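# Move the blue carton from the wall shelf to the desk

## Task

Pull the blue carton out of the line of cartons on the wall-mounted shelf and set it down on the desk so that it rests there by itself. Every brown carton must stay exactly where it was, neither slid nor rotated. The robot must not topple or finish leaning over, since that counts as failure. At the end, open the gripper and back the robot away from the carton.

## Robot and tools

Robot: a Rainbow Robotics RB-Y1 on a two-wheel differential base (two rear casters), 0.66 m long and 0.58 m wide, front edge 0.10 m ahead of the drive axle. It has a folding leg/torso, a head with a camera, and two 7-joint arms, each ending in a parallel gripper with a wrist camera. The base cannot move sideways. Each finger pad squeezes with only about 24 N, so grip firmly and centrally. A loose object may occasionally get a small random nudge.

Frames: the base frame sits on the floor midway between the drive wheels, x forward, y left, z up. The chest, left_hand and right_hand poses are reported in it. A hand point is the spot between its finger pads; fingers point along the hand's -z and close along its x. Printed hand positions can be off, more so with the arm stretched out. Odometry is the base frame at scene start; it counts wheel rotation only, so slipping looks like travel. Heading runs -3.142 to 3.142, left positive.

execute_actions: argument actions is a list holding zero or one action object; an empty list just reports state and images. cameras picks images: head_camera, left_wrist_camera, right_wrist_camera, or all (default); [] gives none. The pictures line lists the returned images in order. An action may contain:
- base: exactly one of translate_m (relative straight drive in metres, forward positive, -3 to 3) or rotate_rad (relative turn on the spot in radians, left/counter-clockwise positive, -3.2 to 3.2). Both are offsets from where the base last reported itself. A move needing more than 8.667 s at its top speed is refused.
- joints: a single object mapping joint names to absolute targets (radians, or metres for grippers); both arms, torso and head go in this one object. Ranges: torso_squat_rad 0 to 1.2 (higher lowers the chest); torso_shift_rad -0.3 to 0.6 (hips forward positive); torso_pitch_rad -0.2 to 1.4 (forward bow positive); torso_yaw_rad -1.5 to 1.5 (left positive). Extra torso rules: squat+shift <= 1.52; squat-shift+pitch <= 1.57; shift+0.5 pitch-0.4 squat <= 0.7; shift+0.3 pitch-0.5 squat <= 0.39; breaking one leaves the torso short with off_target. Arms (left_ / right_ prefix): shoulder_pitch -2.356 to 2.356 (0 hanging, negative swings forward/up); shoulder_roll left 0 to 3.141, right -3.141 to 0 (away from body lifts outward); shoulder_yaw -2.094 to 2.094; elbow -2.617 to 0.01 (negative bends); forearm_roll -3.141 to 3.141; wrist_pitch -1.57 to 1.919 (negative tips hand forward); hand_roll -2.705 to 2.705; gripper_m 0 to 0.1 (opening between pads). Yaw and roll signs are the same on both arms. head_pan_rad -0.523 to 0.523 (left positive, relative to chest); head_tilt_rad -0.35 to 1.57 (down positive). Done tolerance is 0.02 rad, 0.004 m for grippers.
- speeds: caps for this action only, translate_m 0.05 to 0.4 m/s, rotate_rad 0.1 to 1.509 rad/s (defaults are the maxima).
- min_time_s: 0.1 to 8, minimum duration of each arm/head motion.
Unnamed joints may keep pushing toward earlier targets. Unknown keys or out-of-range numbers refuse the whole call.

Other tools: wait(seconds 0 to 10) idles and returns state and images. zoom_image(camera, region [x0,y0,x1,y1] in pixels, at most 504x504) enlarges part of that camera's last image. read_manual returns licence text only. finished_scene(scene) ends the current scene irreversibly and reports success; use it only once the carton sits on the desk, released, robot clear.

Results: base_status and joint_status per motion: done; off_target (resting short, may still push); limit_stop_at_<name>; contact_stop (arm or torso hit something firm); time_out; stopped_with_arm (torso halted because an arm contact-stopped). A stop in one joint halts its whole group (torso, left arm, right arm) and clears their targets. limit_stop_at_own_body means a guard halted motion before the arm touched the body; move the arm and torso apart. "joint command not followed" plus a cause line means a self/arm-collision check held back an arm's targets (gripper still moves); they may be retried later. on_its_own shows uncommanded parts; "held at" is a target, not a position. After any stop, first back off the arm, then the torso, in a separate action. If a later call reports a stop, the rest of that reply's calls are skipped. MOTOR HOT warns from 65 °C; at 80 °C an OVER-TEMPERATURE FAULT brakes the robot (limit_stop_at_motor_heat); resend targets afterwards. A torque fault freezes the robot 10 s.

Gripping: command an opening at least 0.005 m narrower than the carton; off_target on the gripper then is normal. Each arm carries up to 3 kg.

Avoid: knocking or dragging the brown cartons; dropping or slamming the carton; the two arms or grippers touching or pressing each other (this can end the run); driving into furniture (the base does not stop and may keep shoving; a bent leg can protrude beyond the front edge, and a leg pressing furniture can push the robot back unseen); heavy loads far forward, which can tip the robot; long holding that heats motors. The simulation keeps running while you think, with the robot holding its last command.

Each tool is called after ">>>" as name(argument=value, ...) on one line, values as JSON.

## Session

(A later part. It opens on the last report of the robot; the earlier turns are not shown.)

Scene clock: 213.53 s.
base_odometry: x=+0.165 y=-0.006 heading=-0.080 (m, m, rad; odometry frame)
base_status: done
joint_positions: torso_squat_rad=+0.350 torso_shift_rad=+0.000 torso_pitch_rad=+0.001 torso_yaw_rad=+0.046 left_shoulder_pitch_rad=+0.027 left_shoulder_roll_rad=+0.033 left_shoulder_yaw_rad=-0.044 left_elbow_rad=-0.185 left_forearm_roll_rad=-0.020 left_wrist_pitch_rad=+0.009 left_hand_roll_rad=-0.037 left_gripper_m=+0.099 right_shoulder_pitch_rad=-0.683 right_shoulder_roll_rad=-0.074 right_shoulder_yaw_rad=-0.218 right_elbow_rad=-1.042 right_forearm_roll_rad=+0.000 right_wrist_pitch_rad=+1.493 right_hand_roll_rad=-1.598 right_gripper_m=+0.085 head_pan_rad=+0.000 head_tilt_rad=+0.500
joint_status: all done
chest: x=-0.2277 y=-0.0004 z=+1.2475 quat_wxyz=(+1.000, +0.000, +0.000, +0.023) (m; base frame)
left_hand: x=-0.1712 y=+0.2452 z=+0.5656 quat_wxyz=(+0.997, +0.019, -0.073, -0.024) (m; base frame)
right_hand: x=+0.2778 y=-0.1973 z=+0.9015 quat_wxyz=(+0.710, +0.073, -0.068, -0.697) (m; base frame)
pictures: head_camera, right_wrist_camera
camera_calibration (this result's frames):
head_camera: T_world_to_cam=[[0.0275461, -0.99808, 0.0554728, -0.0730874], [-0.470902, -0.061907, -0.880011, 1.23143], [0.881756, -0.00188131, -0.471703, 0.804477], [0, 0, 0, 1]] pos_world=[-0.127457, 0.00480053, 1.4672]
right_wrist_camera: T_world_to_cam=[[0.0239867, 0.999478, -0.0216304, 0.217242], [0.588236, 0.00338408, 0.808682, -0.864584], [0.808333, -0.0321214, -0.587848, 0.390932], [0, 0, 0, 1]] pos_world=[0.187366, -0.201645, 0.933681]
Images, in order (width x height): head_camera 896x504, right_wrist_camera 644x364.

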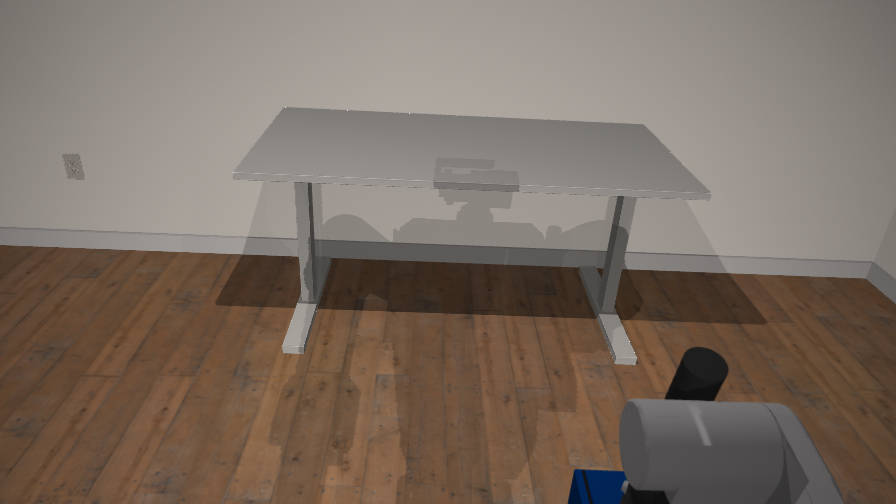

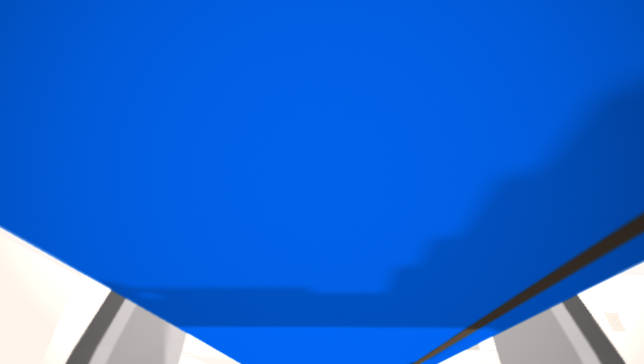

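>>> zoom_image(camera="head_camera", region=[210, 90, 410, 370])

>>> zoom_image(camera="head_camera", region=[550, 100, 750, 380])

Region (210, 90, 410, 370) of head_camera's 896x504 image, scaled by 1.800, with more detail than that image has; it fills the left 360 columns of this view, and the rest is white.

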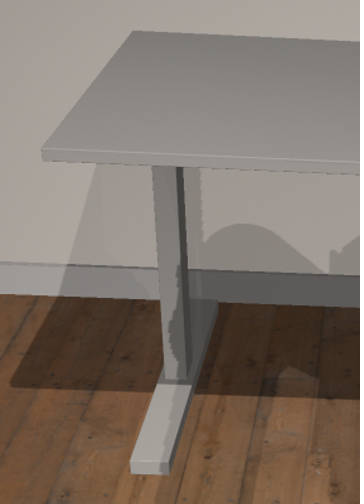

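Region (550, 100, 750, 380) of head_camera's 896x504 image, scaled by 1.800, with more detail than that image has; it fills the left 360 columns of this view, and the rest is white.

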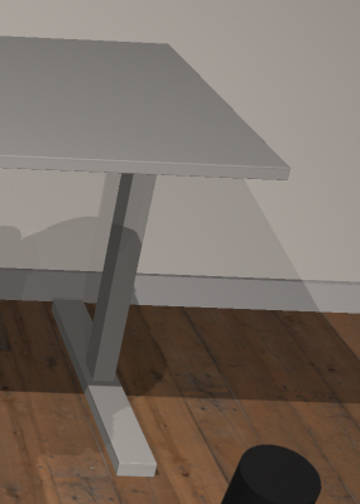

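>>> execute_actions(actions=[{"base": {"translate_m": 1.72}, "joints": {"torso_squat_rad": 0.6, "head_tilt_rad": 0.95, "head_pan_rad": -0.25}, "min_time_s": 3}], cameras=["head_camera", "right_wrist_camera", "left_wrist_camera"])

Scene clock: 238.73 s.
base_odometry: x=+1.880 y=-0.142 heading=-0.079 (m, m, rad; odometry frame)
base_status: done
joint_positions: torso_squat_rad=+0.600 torso_shift_rad=+0.000 torso_pitch_rad=+0.001 torso_yaw_rad=+0.046 left_shoulder_pitch_rad=+0.027 left_shoulder_roll_rad=+0.033 left_shoulder_yaw_rad=-0.044 left_elbow_rad=-0.185 left_forearm_roll_rad=-0.020 left_wrist_pitch_rad=+0.009 left_hand_roll_rad=-0.037 left_gripper_m=+0.099 right_shoulder_pitch_rad=-0.683 right_shoulder_roll_rad=-0.074 right_shoulder_yaw_rad=-0.218 right_elbow_rad=-1.042 right_forearm_roll_rad=+0.000 right_wrist_pitch_rad=+1.493 right_hand_roll_rad=-1.598 right_gripper_m=+0.085 head_pan_rad=-0.250 head_tilt_rad=+0.950
joint_status: all done
chest: x=-0.2275 y=-0.0004 z=+1.1677 quat_wxyz=(+1.000, +0.000, +0.000, +0.023) (m; base frame)
left_hand: x=-0.1712 y=+0.2453 z=+0.4858 quat_wxyz=(+0.997, +0.019, -0.073, -0.024) (m; base frame)
right_hand: x=+0.2778 y=-0.1973 z=+0.8214 quat_wxyz=(+0.710, +0.073, -0.068, -0.697) (m; base frame)
pictures: head_camera, left_wrist_camera, right_wrist_camera
camera_calibration (this result's frames):
head_camera: T_world_to_cam=[[-0.194394, -0.979205, 0.0580448, -0.117754], [-0.800593, 0.124187, -0.586198, 0.691612], [0.566799, -0.160424, -0.808086, 1.16212], [0, 0, 0, 1]] pos_world=[-0.127881, -0.0147628, 1.35135]
left_wrist_camera: T_world_to_cam=[[0.984327, -0.0827872, 0.155715, 0.11565], [-0.160335, -0.787802, 0.594694, -0.0883577], [0.0734392, -0.61034, -0.788728, 0.632824], [0, 0, 0, 1]] pos_world=[-0.174478, 0.326204, 0.533664]
right_wrist_camera: T_world_to_cam=[[0.0240532, 0.999476, -0.0216506, 0.215527], [0.588699, 0.00334281, 0.808345, -0.799627], [0.807994, -0.032189, -0.588311, 0.344362], [0, 0, 0, 1]] pos_world=[0.187314, -0.201657, 0.853632]
Images, in order (width x height): head_camera 896x504, left_wrist_camera 644x364, right_wrist_camera 644x364.

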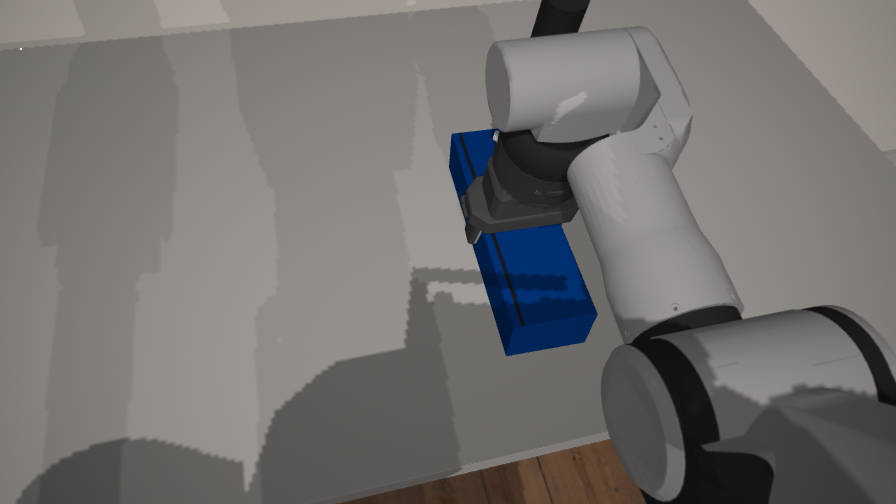

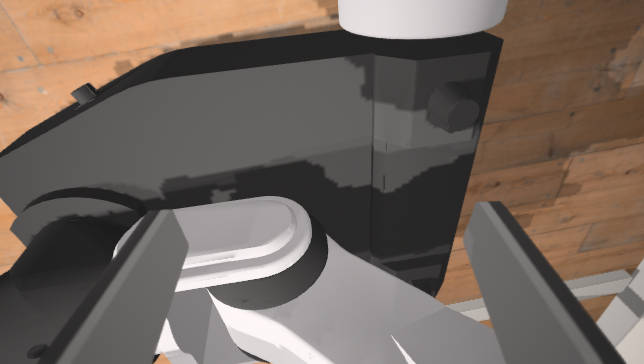

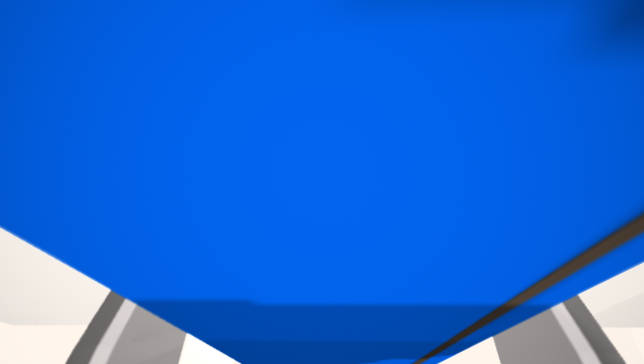

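>>> zoom_image(camera="head_camera", region=[420, 300, 640, 504])

>>> zoom_image(camera="head_camera", region=[200, 0, 480, 100])

Region (420, 300, 640, 504) of head_camera's 896x504 image, scaled by 2.291, with more detail than that image has; it fills the top 467 rows of this view, and the rest is white.

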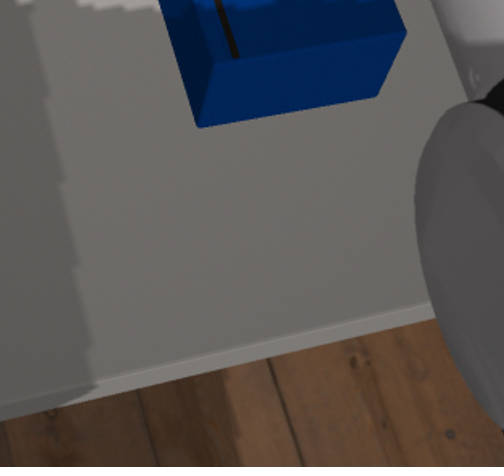

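Region (200, 0, 480, 100) of head_camera's 896x504 image, scaled by 1.800, with more detail than that image has; it fills the top 180 rows of this view, and the rest is white.

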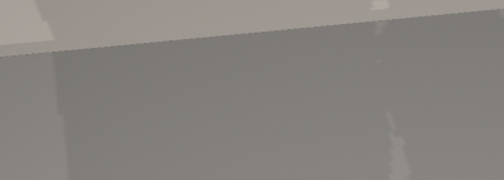

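>>> execute_actions(actions=[{"joints": {"torso_squat_rad": 0.70}}], cameras=["head_camera", "right_wrist_camera"])

Scene clock: 252.67 s.
base_odometry: x=+1.880 y=-0.142 heading=-0.079 (m, m, rad; odometry frame)
base_status: not commanded
joint_positions: torso_squat_rad=+0.700 torso_shift_rad=+0.000 torso_pitch_rad=+0.001 torso_yaw_rad=+0.046 left_shoulder_pitch_rad=+0.027 left_shoulder_roll_rad=+0.033 left_shoulder_yaw_rad=-0.044 left_elbow_rad=-0.185 left_forearm_roll_rad=-0.020 left_wrist_pitch_rad=+0.009 left_hand_roll_rad=-0.037 left_gripper_m=+0.099 right_shoulder_pitch_rad=-0.683 right_shoulder_roll_rad=-0.074 right_shoulder_yaw_rad=-0.218 right_elbow_rad=-1.042 right_forearm_roll_rad=+0.000 right_wrist_pitch_rad=+1.493 right_hand_roll_rad=-1.598 right_gripper_m=+0.085 head_pan_rad=-0.250 head_tilt_rad=+0.950
joint_status: all done
chest: x=-0.2277 y=-0.0004 z=+1.1253 quat_wxyz=(+1.000, +0.000, +0.000, +0.023) (m; base frame)
left_hand: x=-0.1711 y=+0.2453 z=+0.4434 quat_wxyz=(+0.997, +0.019, -0.074, -0.024) (m; base frame)
right_hand: x=+0.2777 y=-0.1973 z=+0.7791 quat_wxyz=(+0.710, +0.073, -0.068, -0.697) (m; base frame)
pictures: head_camera, right_wrist_camera
camera_calibration (this result's frames):
head_camera: T_world_to_cam=[[-0.194414, -0.979204, 0.0579962, -0.115262], [-0.800458, 0.124195, -0.586381, 0.666901], [0.566984, -0.160424, -0.807956, 1.12788], [0, 0, 0, 1]] pos_world=[-0.128074, -0.0147513, 1.30902]
right_wrist_camera: T_world_to_cam=[[0.0240617, 0.999476, -0.0216434, 0.214596], [0.588524, 0.00333902, 0.808473, -0.765492], [0.808122, -0.0321909, -0.588135, 0.319397], [0, 0, 0, 1]] pos_world=[0.187235, -0.201646, 0.811372]
Images, in order (width x height): head_camera 896x504, right_wrist_camera 644x364.

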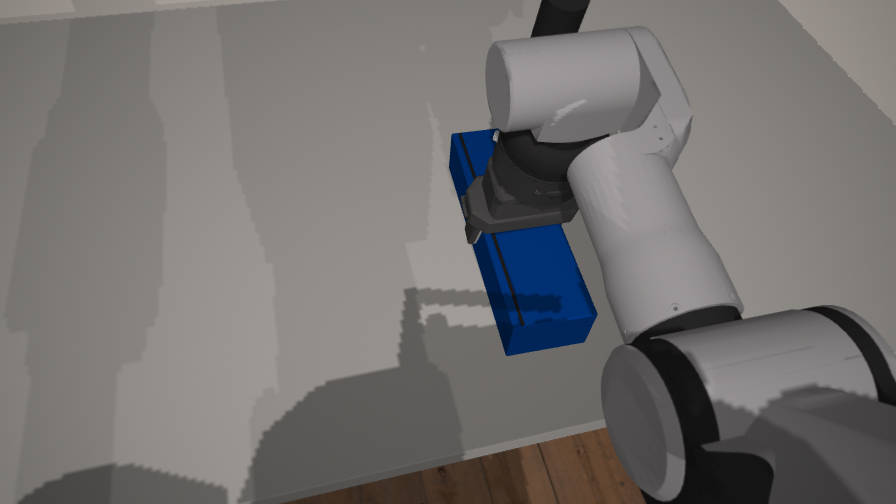

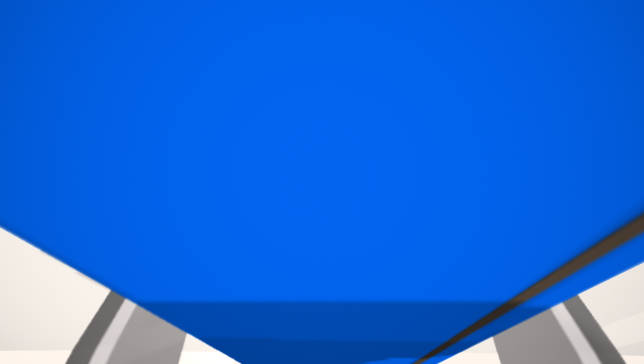

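>>> zoom_image(camera="right_wrist_camera", region=[0, 264, 260, 364])

>>> zoom_image(camera="head_camera", region=[380, 110, 620, 380])

Region (0, 264, 260, 364) of right_wrist_camera's 644x364 image, scaled by 1.938, with more detail than that image has; it fills the top 194 rows of this view, and the rest is white.

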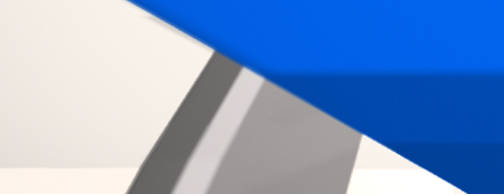

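Region (380, 110, 620, 380) of head_camera's 896x504 image, scaled by 1.867, with more detail than that image has.

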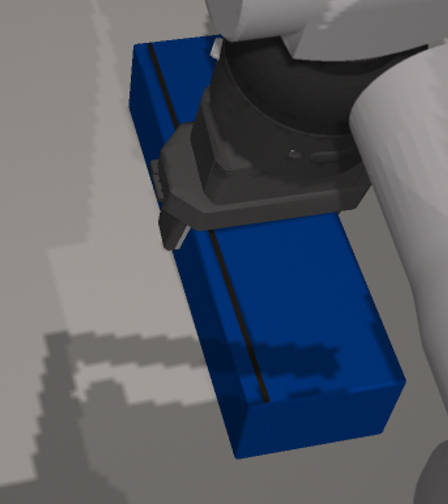

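>>> execute_actions(actions=[{"joints": {"torso_squat_rad": 0.725}}], cameras=["head_camera", "right_wrist_camera"])

Scene clock: 266.30 s.
base_odometry: x=+1.880 y=-0.142 heading=-0.079 (m, m, rad; odometry frame)
base_status: not commanded
joint_positions: torso_squat_rad=+0.725 torso_shift_rad=+0.000 torso_pitch_rad=+0.001 torso_yaw_rad=+0.046 left_shoulder_pitch_rad=+0.027 left_shoulder_roll_rad=+0.033 left_shoulder_yaw_rad=-0.044 left_elbow_rad=-0.185 left_forearm_roll_rad=-0.020 left_wrist_pitch_rad=+0.009 left_hand_roll_rad=-0.037 left_gripper_m=+0.099 right_shoulder_pitch_rad=-0.683 right_shoulder_roll_rad=-0.074 right_shoulder_yaw_rad=-0.218 right_elbow_rad=-1.042 right_forearm_roll_rad=+0.000 right_wrist_pitch_rad=+1.493 right_hand_roll_rad=-1.598 right_gripper_m=+0.085 head_pan_rad=-0.250 head_tilt_rad=+0.950
joint_status: all done
chest: x=-0.2277 y=-0.0004 z=+1.1139 quat_wxyz=(+1.000, +0.000, +0.000, +0.023) (m; base frame)
left_hand: x=-0.1712 y=+0.2453 z=+0.4320 quat_wxyz=(+0.997, +0.019, -0.074, -0.024) (m; base frame)
right_hand: x=+0.2777 y=-0.1973 z=+0.7677 quat_wxyz=(+0.710, +0.073, -0.068, -0.697) (m; base frame)
pictures: head_camera, right_wrist_camera
camera_calibration (this result's frames):
head_camera: T_world_to_cam=[[-0.194415, -0.979203, 0.0579959, -0.114597], [-0.800458, 0.124196, -0.586381, 0.660191], [0.566984, -0.160424, -0.807956, 1.11865], [0, 0, 0, 1]] pos_world=[-0.128079, -0.014748, 1.29759]
right_wrist_camera: T_world_to_cam=[[0.0240654, 0.999476, -0.0216413, 0.214343], [0.588555, 0.00333385, 0.80845, -0.756216], [0.808099, -0.0321927, -0.588167, 0.312706], [0, 0, 0, 1]] pos_world=[0.187219, -0.201643, 0.799925]
Images, in order (width x height): head_camera 896x504, right_wrist_camera 644x364.

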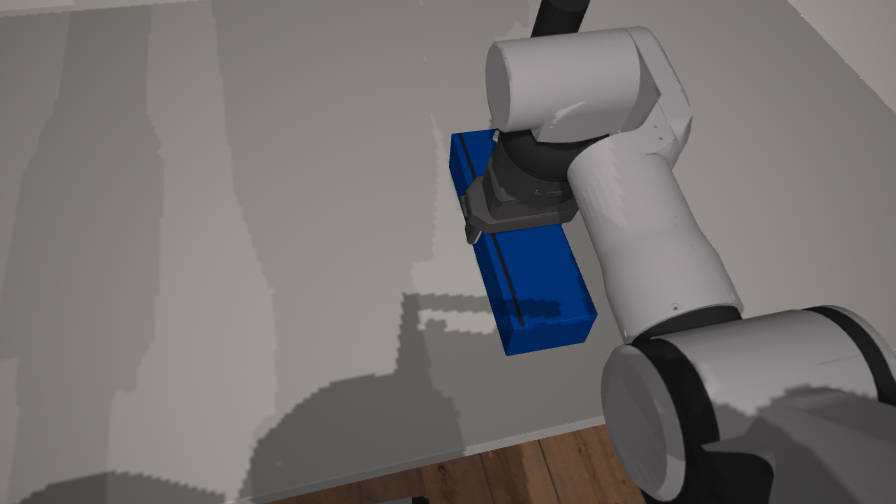

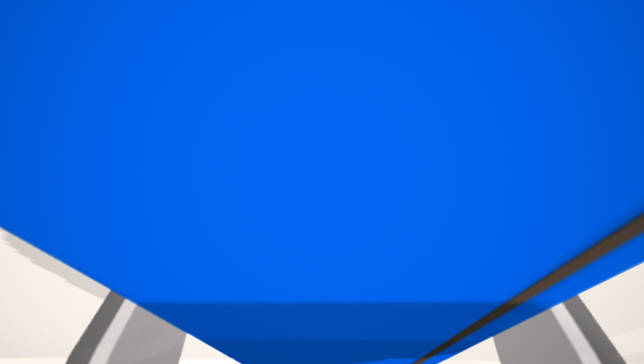

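>>> execute_actions(actions=[{"joints": {"torso_squat_rad": 0.736}}], cameras=["head_camera", "right_wrist_camera"])

Scene clock: 268.67 s.
base_odometry: x=+1.880 y=-0.142 heading=-0.079 (m, m, rad; odometry frame)
base_status: not commanded
joint_positions: torso_squat_rad=+0.736 torso_shift_rad=+0.000 torso_pitch_rad=+0.000 torso_yaw_rad=+0.046 left_shoulder_pitch_rad=+0.027 left_shoulder_roll_rad=+0.033 left_shoulder_yaw_rad=-0.044 left_elbow_rad=-0.185 left_forearm_roll_rad=-0.020 left_wrist_pitch_rad=+0.009 left_hand_roll_rad=-0.037 left_gripper_m=+0.099 right_shoulder_pitch_rad=-0.684 right_shoulder_roll_rad=-0.074 right_shoulder_yaw_rad=-0.218 right_elbow_rad=-1.042 right_forearm_roll_rad=+0.000 right_wrist_pitch_rad=+1.493 right_hand_roll_rad=-1.598 right_gripper_m=+0.085 head_pan_rad=-0.250 head_tilt_rad=+0.950
joint_status: all done
chest: x=-0.2280 y=-0.0003 z=+1.1087 quat_wxyz=(+1.000, +0.000, +0.000, +0.023) (m; base frame)
left_hand: x=-0.1711 y=+0.2453 z=+0.4269 quat_wxyz=(+0.997, +0.019, -0.074, -0.024) (m; base frame)
right_hand: x=+0.2782 y=-0.1972 z=+0.7636 quat_wxyz=(+0.710, +0.074, -0.069, -0.697) (m; base frame)
pictures: head_camera, right_wrist_camera
camera_calibration (this result's frames):
head_camera: T_world_to_cam=[[-0.194447, -0.979201, 0.0579287, -0.114271], [-0.800158, 0.124179, -0.586793, 0.657479], [0.567395, -0.160452, -0.807662, 1.1144], [0, 0, 0, 1]] pos_world=[-0.128439, -0.0147307, 1.29248]
right_wrist_camera: T_world_to_cam=[[0.0238664, 0.999478, -0.0217549, 0.214304], [0.586667, 0.00361785, 0.80982, -0.753644], [0.809477, -0.0320904, -0.586275, 0.308041], [0, 0, 0, 1]] pos_world=[0.187672, -0.201581, 0.795575]
Images, in order (width x height): head_camera 896x504, right_wrist_camera 644x364.

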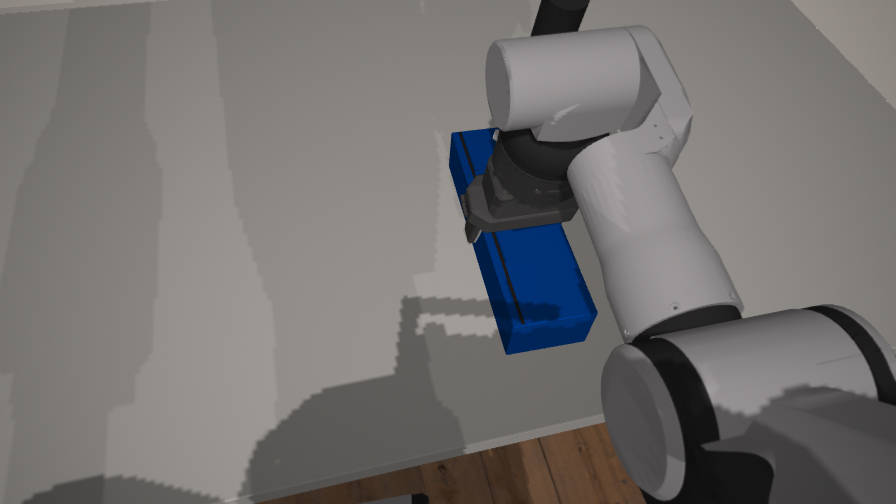

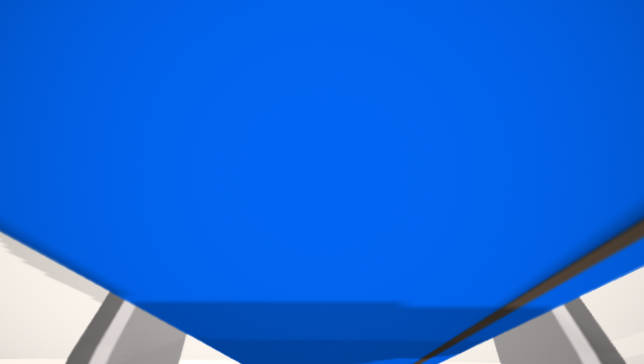

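Contact detected (arm deflected slightly). Releasing now.

>>> execute_actions(actions=[{"joints": {"right_gripper_m": 0.1}}], cameras=["head_camera"])

>>> execute_actions(actions=[{"joints": {"torso_squat_rad": 0.55}}], cameras=["head_camera", "right_wrist_camera"])

Scene clock: 270.63 s.
base_odometry: x=+1.880 y=-0.142 heading=-0.079 (m, m, rad; odometry frame)
base_status: not commanded
joint_positions: torso_squat_rad=+0.736 torso_shift_rad=+0.000 torso_pitch_rad=+0.001 torso_yaw_rad=+0.046 left_shoulder_pitch_rad=+0.027 left_shoulder_roll_rad=+0.033 left_shoulder_yaw_rad=-0.044 left_elbow_rad=-0.185 left_forearm_roll_rad=-0.020 left_wrist_pitch_rad=+0.009 left_hand_roll_rad=-0.037 left_gripper_m=+0.099 right_shoulder_pitch_rad=-0.683 right_shoulder_roll_rad=-0.074 right_shoulder_yaw_rad=-0.218 right_elbow_rad=-1.042 right_forearm_roll_rad=+0.000 right_wrist_pitch_rad=+1.493 right_hand_roll_rad=-1.598 right_gripper_m=+0.100 head_pan_rad=-0.250 head_tilt_rad=+0.950
joint_status: all done
chest: x=-0.2278 y=-0.0003 z=+1.1087 quat_wxyz=(+1.000, +0.000, +0.000, +0.023) (m; base frame)
left_hand: x=-0.1711 y=+0.2453 z=+0.4269 quat_wxyz=(+0.997, +0.019, -0.074, -0.024) (m; base frame)
right_hand: x=+0.2779 y=-0.1973 z=+0.7629 quat_wxyz=(+0.710, +0.074, -0.068, -0.697) (m; base frame)
pictures: head_camera
camera_calibration (this result's frames):
head_camera: T_world_to_cam=[[-0.194424, -0.979201, 0.0580061, -0.114312], [-0.800392, 0.124179, -0.586474, 0.657236], [0.567073, -0.160453, -0.807888, 1.11446], [0, 0, 0, 1]] pos_world=[-0.128161, -0.0147308, 1.29245]
Images, in order (width x height): head_camera 896x504.

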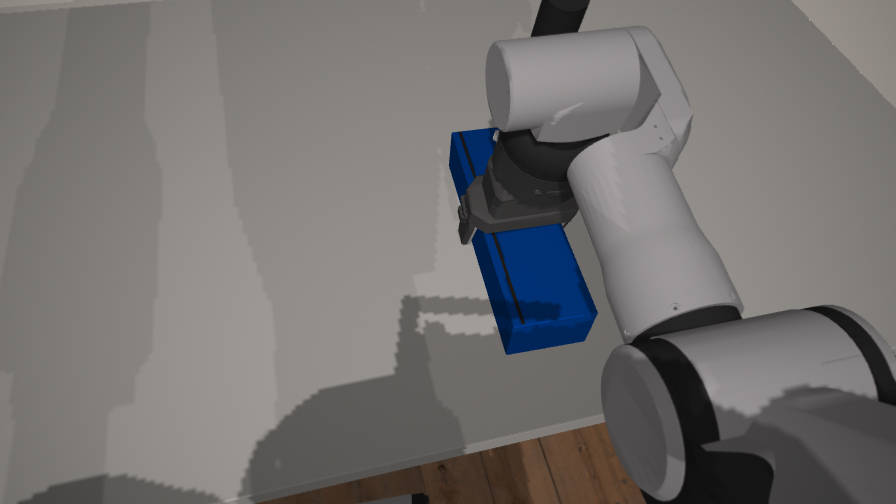

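Scene clock: 272.03 s.
base_odometry: x=+1.880 y=-0.142 heading=-0.079 (m, m, rad; odometry frame)
base_status: not commanded
joint_positions: torso_squat_rad=+0.550 torso_shift_rad=+0.000 torso_pitch_rad=+0.001 torso_yaw_rad=+0.046 left_shoulder_pitch_rad=+0.027 left_shoulder_roll_rad=+0.033 left_shoulder_yaw_rad=-0.044 left_elbow_rad=-0.185 left_forearm_roll_rad=-0.020 left_wrist_pitch_rad=+0.009 left_hand_roll_rad=-0.037 left_gripper_m=+0.099 right_shoulder_pitch_rad=-0.683 right_shoulder_roll_rad=-0.074 right_shoulder_yaw_rad=-0.218 right_elbow_rad=-1.042 right_forearm_roll_rad=+0.000 right_wrist_pitch_rad=+1.493 right_hand_roll_rad=-1.598 right_gripper_m=+0.100 head_pan_rad=-0.250 head_tilt_rad=+0.950
joint_status: all done
chest: x=-0.2275 y=-0.0004 z=+1.1867 quat_wxyz=(+1.000, +0.000, +0.000, +0.023) (m; base frame)
left_hand: x=-0.1712 y=+0.2453 z=+0.5048 quat_wxyz=(+0.997, +0.019, -0.073, -0.024) (m; base frame)
right_hand: x=+0.2779 y=-0.1973 z=+0.8405 quat_wxyz=(+0.710, +0.073, -0.068, -0.697) (m; base frame)
pictures: head_camera, right_wrist_camera
camera_calibration (this result's frames):
head_camera: T_world_to_cam=[[-0.194396, -0.979201, 0.0580994, -0.11891], [-0.800674, 0.124179, -0.58609, 0.702644], [0.566685, -0.160452, -0.80816, 1.17754], [0, 0, 0, 1]] pos_world=[-0.127819, -0.0147522, 1.37036]
right_wrist_camera: T_world_to_cam=[[0.0240597, 0.999472, -0.0218172, 0.216122], [0.588559, 0.00347932, 0.808447, -0.815137], [0.808097, -0.0322917, -0.588164, 0.355332], [0, 0, 0, 1]] pos_world=[0.187414, -0.201698, 0.872704]
Images, in order (width x height): head_camera 896x504, right_wrist_camera 644x364.

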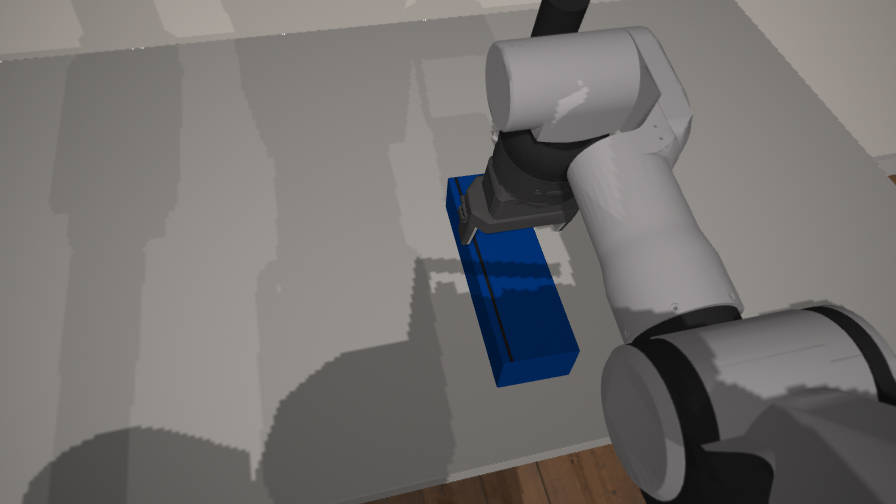

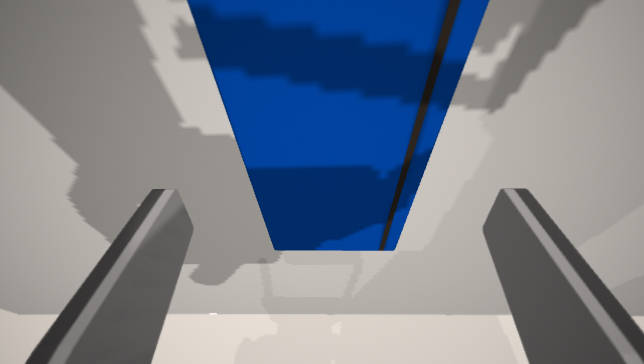

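>>> execute_actions(actions=[{"base": {"translate_m": -0.45}, "joints": {"torso_squat_rad": 0.3, "torso_yaw_rad": 1.3, "head_pan_rad": 0.52, "head_tilt_rad": 0.15}}], cameras=[])

>>> execute_actions(actions=[{"base": {"rotate_rad": 0.8}, "joints": {"torso_yaw_rad": 1.5}}], cameras=["head_camera"])

Scene clock: 284.53 s.
base_odometry: x=+1.431 y=-0.107 heading=-0.077 (m, m, rad; odometry frame)
base_status: done
joint_positions: torso_squat_rad=+0.328 torso_shift_rad=+0.000 torso_pitch_rad=+0.001 torso_yaw_rad=+1.159 left_shoulder_pitch_rad=+0.028 left_shoulder_roll_rad=+0.033 left_shoulder_yaw_rad=-0.044 left_elbow_rad=-0.185 left_forearm_roll_rad=-0.020 left_wrist_pitch_rad=+0.009 left_hand_roll_rad=-0.037 left_gripper_m=+0.099 right_shoulder_pitch_rad=-0.683 right_shoulder_roll_rad=-0.074 right_shoulder_yaw_rad=-0.217 right_elbow_rad=-1.042 right_forearm_roll_rad=+0.000 right_wrist_pitch_rad=+1.493 right_hand_roll_rad=-1.598 right_gripper_m=+0.100 head_pan_rad=+0.520 head_tilt_rad=+0.150
joint_status: torso_squat_rad limit_stop_at_own_body (moved -0.222 of -0.250); torso_yaw_rad limit_stop_at_own_body (moved +1.113 of +1.254); the others done
on_its_own: torso_squat_rad is held at +0.328, not at your +0.300, since a limit_stop_at_own_body; torso_yaw_rad is held at +1.159, not at your +1.300, since a limit_stop_at_own_body
chest: x=-0.2276 y=-0.0005 z=+1.2525 quat_wxyz=(+0.837, +0.001, +0.000, +0.548) (m; base frame)
left_hand: x=-0.4230 y=+0.1594 z=+0.5708 quat_wxyz=(+0.859, +0.055, -0.053, +0.506) (m; base frame)
right_hand: x=+0.1722 y=+0.3664 z=+0.9069 quat_wxyz=(+0.971, +0.099, -0.019, -0.217) (m; base frame)
pictures: none
No camera images: the call's "cameras" was empty. Leave "cameras" out to get every camera's image.

not run: a stop came earlier in this reply.

>>> execute_actions(actions=[{"base": {"rotate_rad": 1.1}}], cameras=["head_camera"])

Scene clock: 289.57 s.
base_odometry: x=+1.431 y=-0.107 heading=+1.023 (m, m, rad; odometry frame)
base_status: done
joint_positions: torso_squat_rad=+0.328 torso_shift_rad=+0.000 torso_pitch_rad=+0.001 torso_yaw_rad=+1.159 left_shoulder_pitch_rad=+0.027 left_shoulder_roll_rad=+0.033 left_shoulder_yaw_rad=-0.044 left_elbow_rad=-0.185 left_forearm_roll_rad=-0.020 left_wrist_pitch_rad=+0.009 left_hand_roll_rad=-0.037 left_gripper_m=+0.099 right_shoulder_pitch_rad=-0.683 right_shoulder_roll_rad=-0.074 right_shoulder_yaw_rad=-0.217 right_elbow_rad=-1.042 right_forearm_roll_rad=+0.000 right_wrist_pitch_rad=+1.493 right_hand_roll_rad=-1.598 right_gripper_m=+0.100 head_pan_rad=+0.520 head_tilt_rad=+0.150
joint_status: not commanded
on_its_own: torso_squat_rad is held at +0.328, not at your +0.300, since a limit_stop_at_own_body; torso_yaw_rad is held at +1.159, not at your +1.300, since a limit_stop_at_own_body
chest: x=-0.2277 y=-0.0005 z=+1.2525 quat_wxyz=(+0.837, +0.001, +0.000, +0.548) (m; base frame)
left_hand: x=-0.4230 y=+0.1595 z=+0.5708 quat_wxyz=(+0.859, +0.055, -0.053, +0.506) (m; base frame)
right_hand: x=+0.1722 y=+0.3664 z=+0.9069 quat_wxyz=(+0.971, +0.099, -0.019, -0.217) (m; base frame)
pictures: head_camera
camera_calibration (this result's frames):
head_camera: T_world_to_cam=[[0.996399, 0.0713191, 0.0458639, 0.15097], [0.0552832, -0.136272, -0.989128, 1.50592], [-0.0642937, 0.988101, -0.139724, 0.110003], [0, 0, 0, 1]] pos_world=[-0.226606, 0.0857549, 1.498]
Images, in order (width x height): head_camera 896x504.

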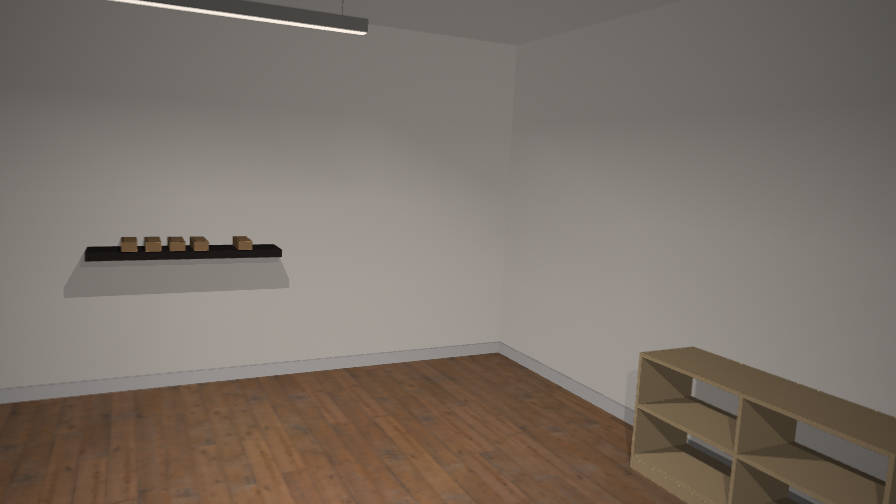

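>>> zoom_image(camera="head_camera", region=[80, 220, 290, 280])

Region (80, 220, 290, 280) of head_camera's 896x504 image, scaled by 2.400, with more detail than that image has; it fills the top 144 rows of this view, and the rest is white.

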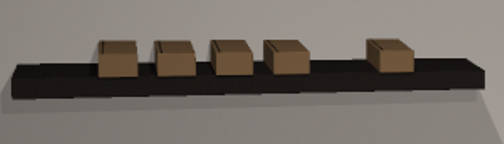

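The brown cartons are still in place, the blue carton is on the desk, and the robot is clear.

>>> finished_scene(scene=1)

The scene is finished: the task was done.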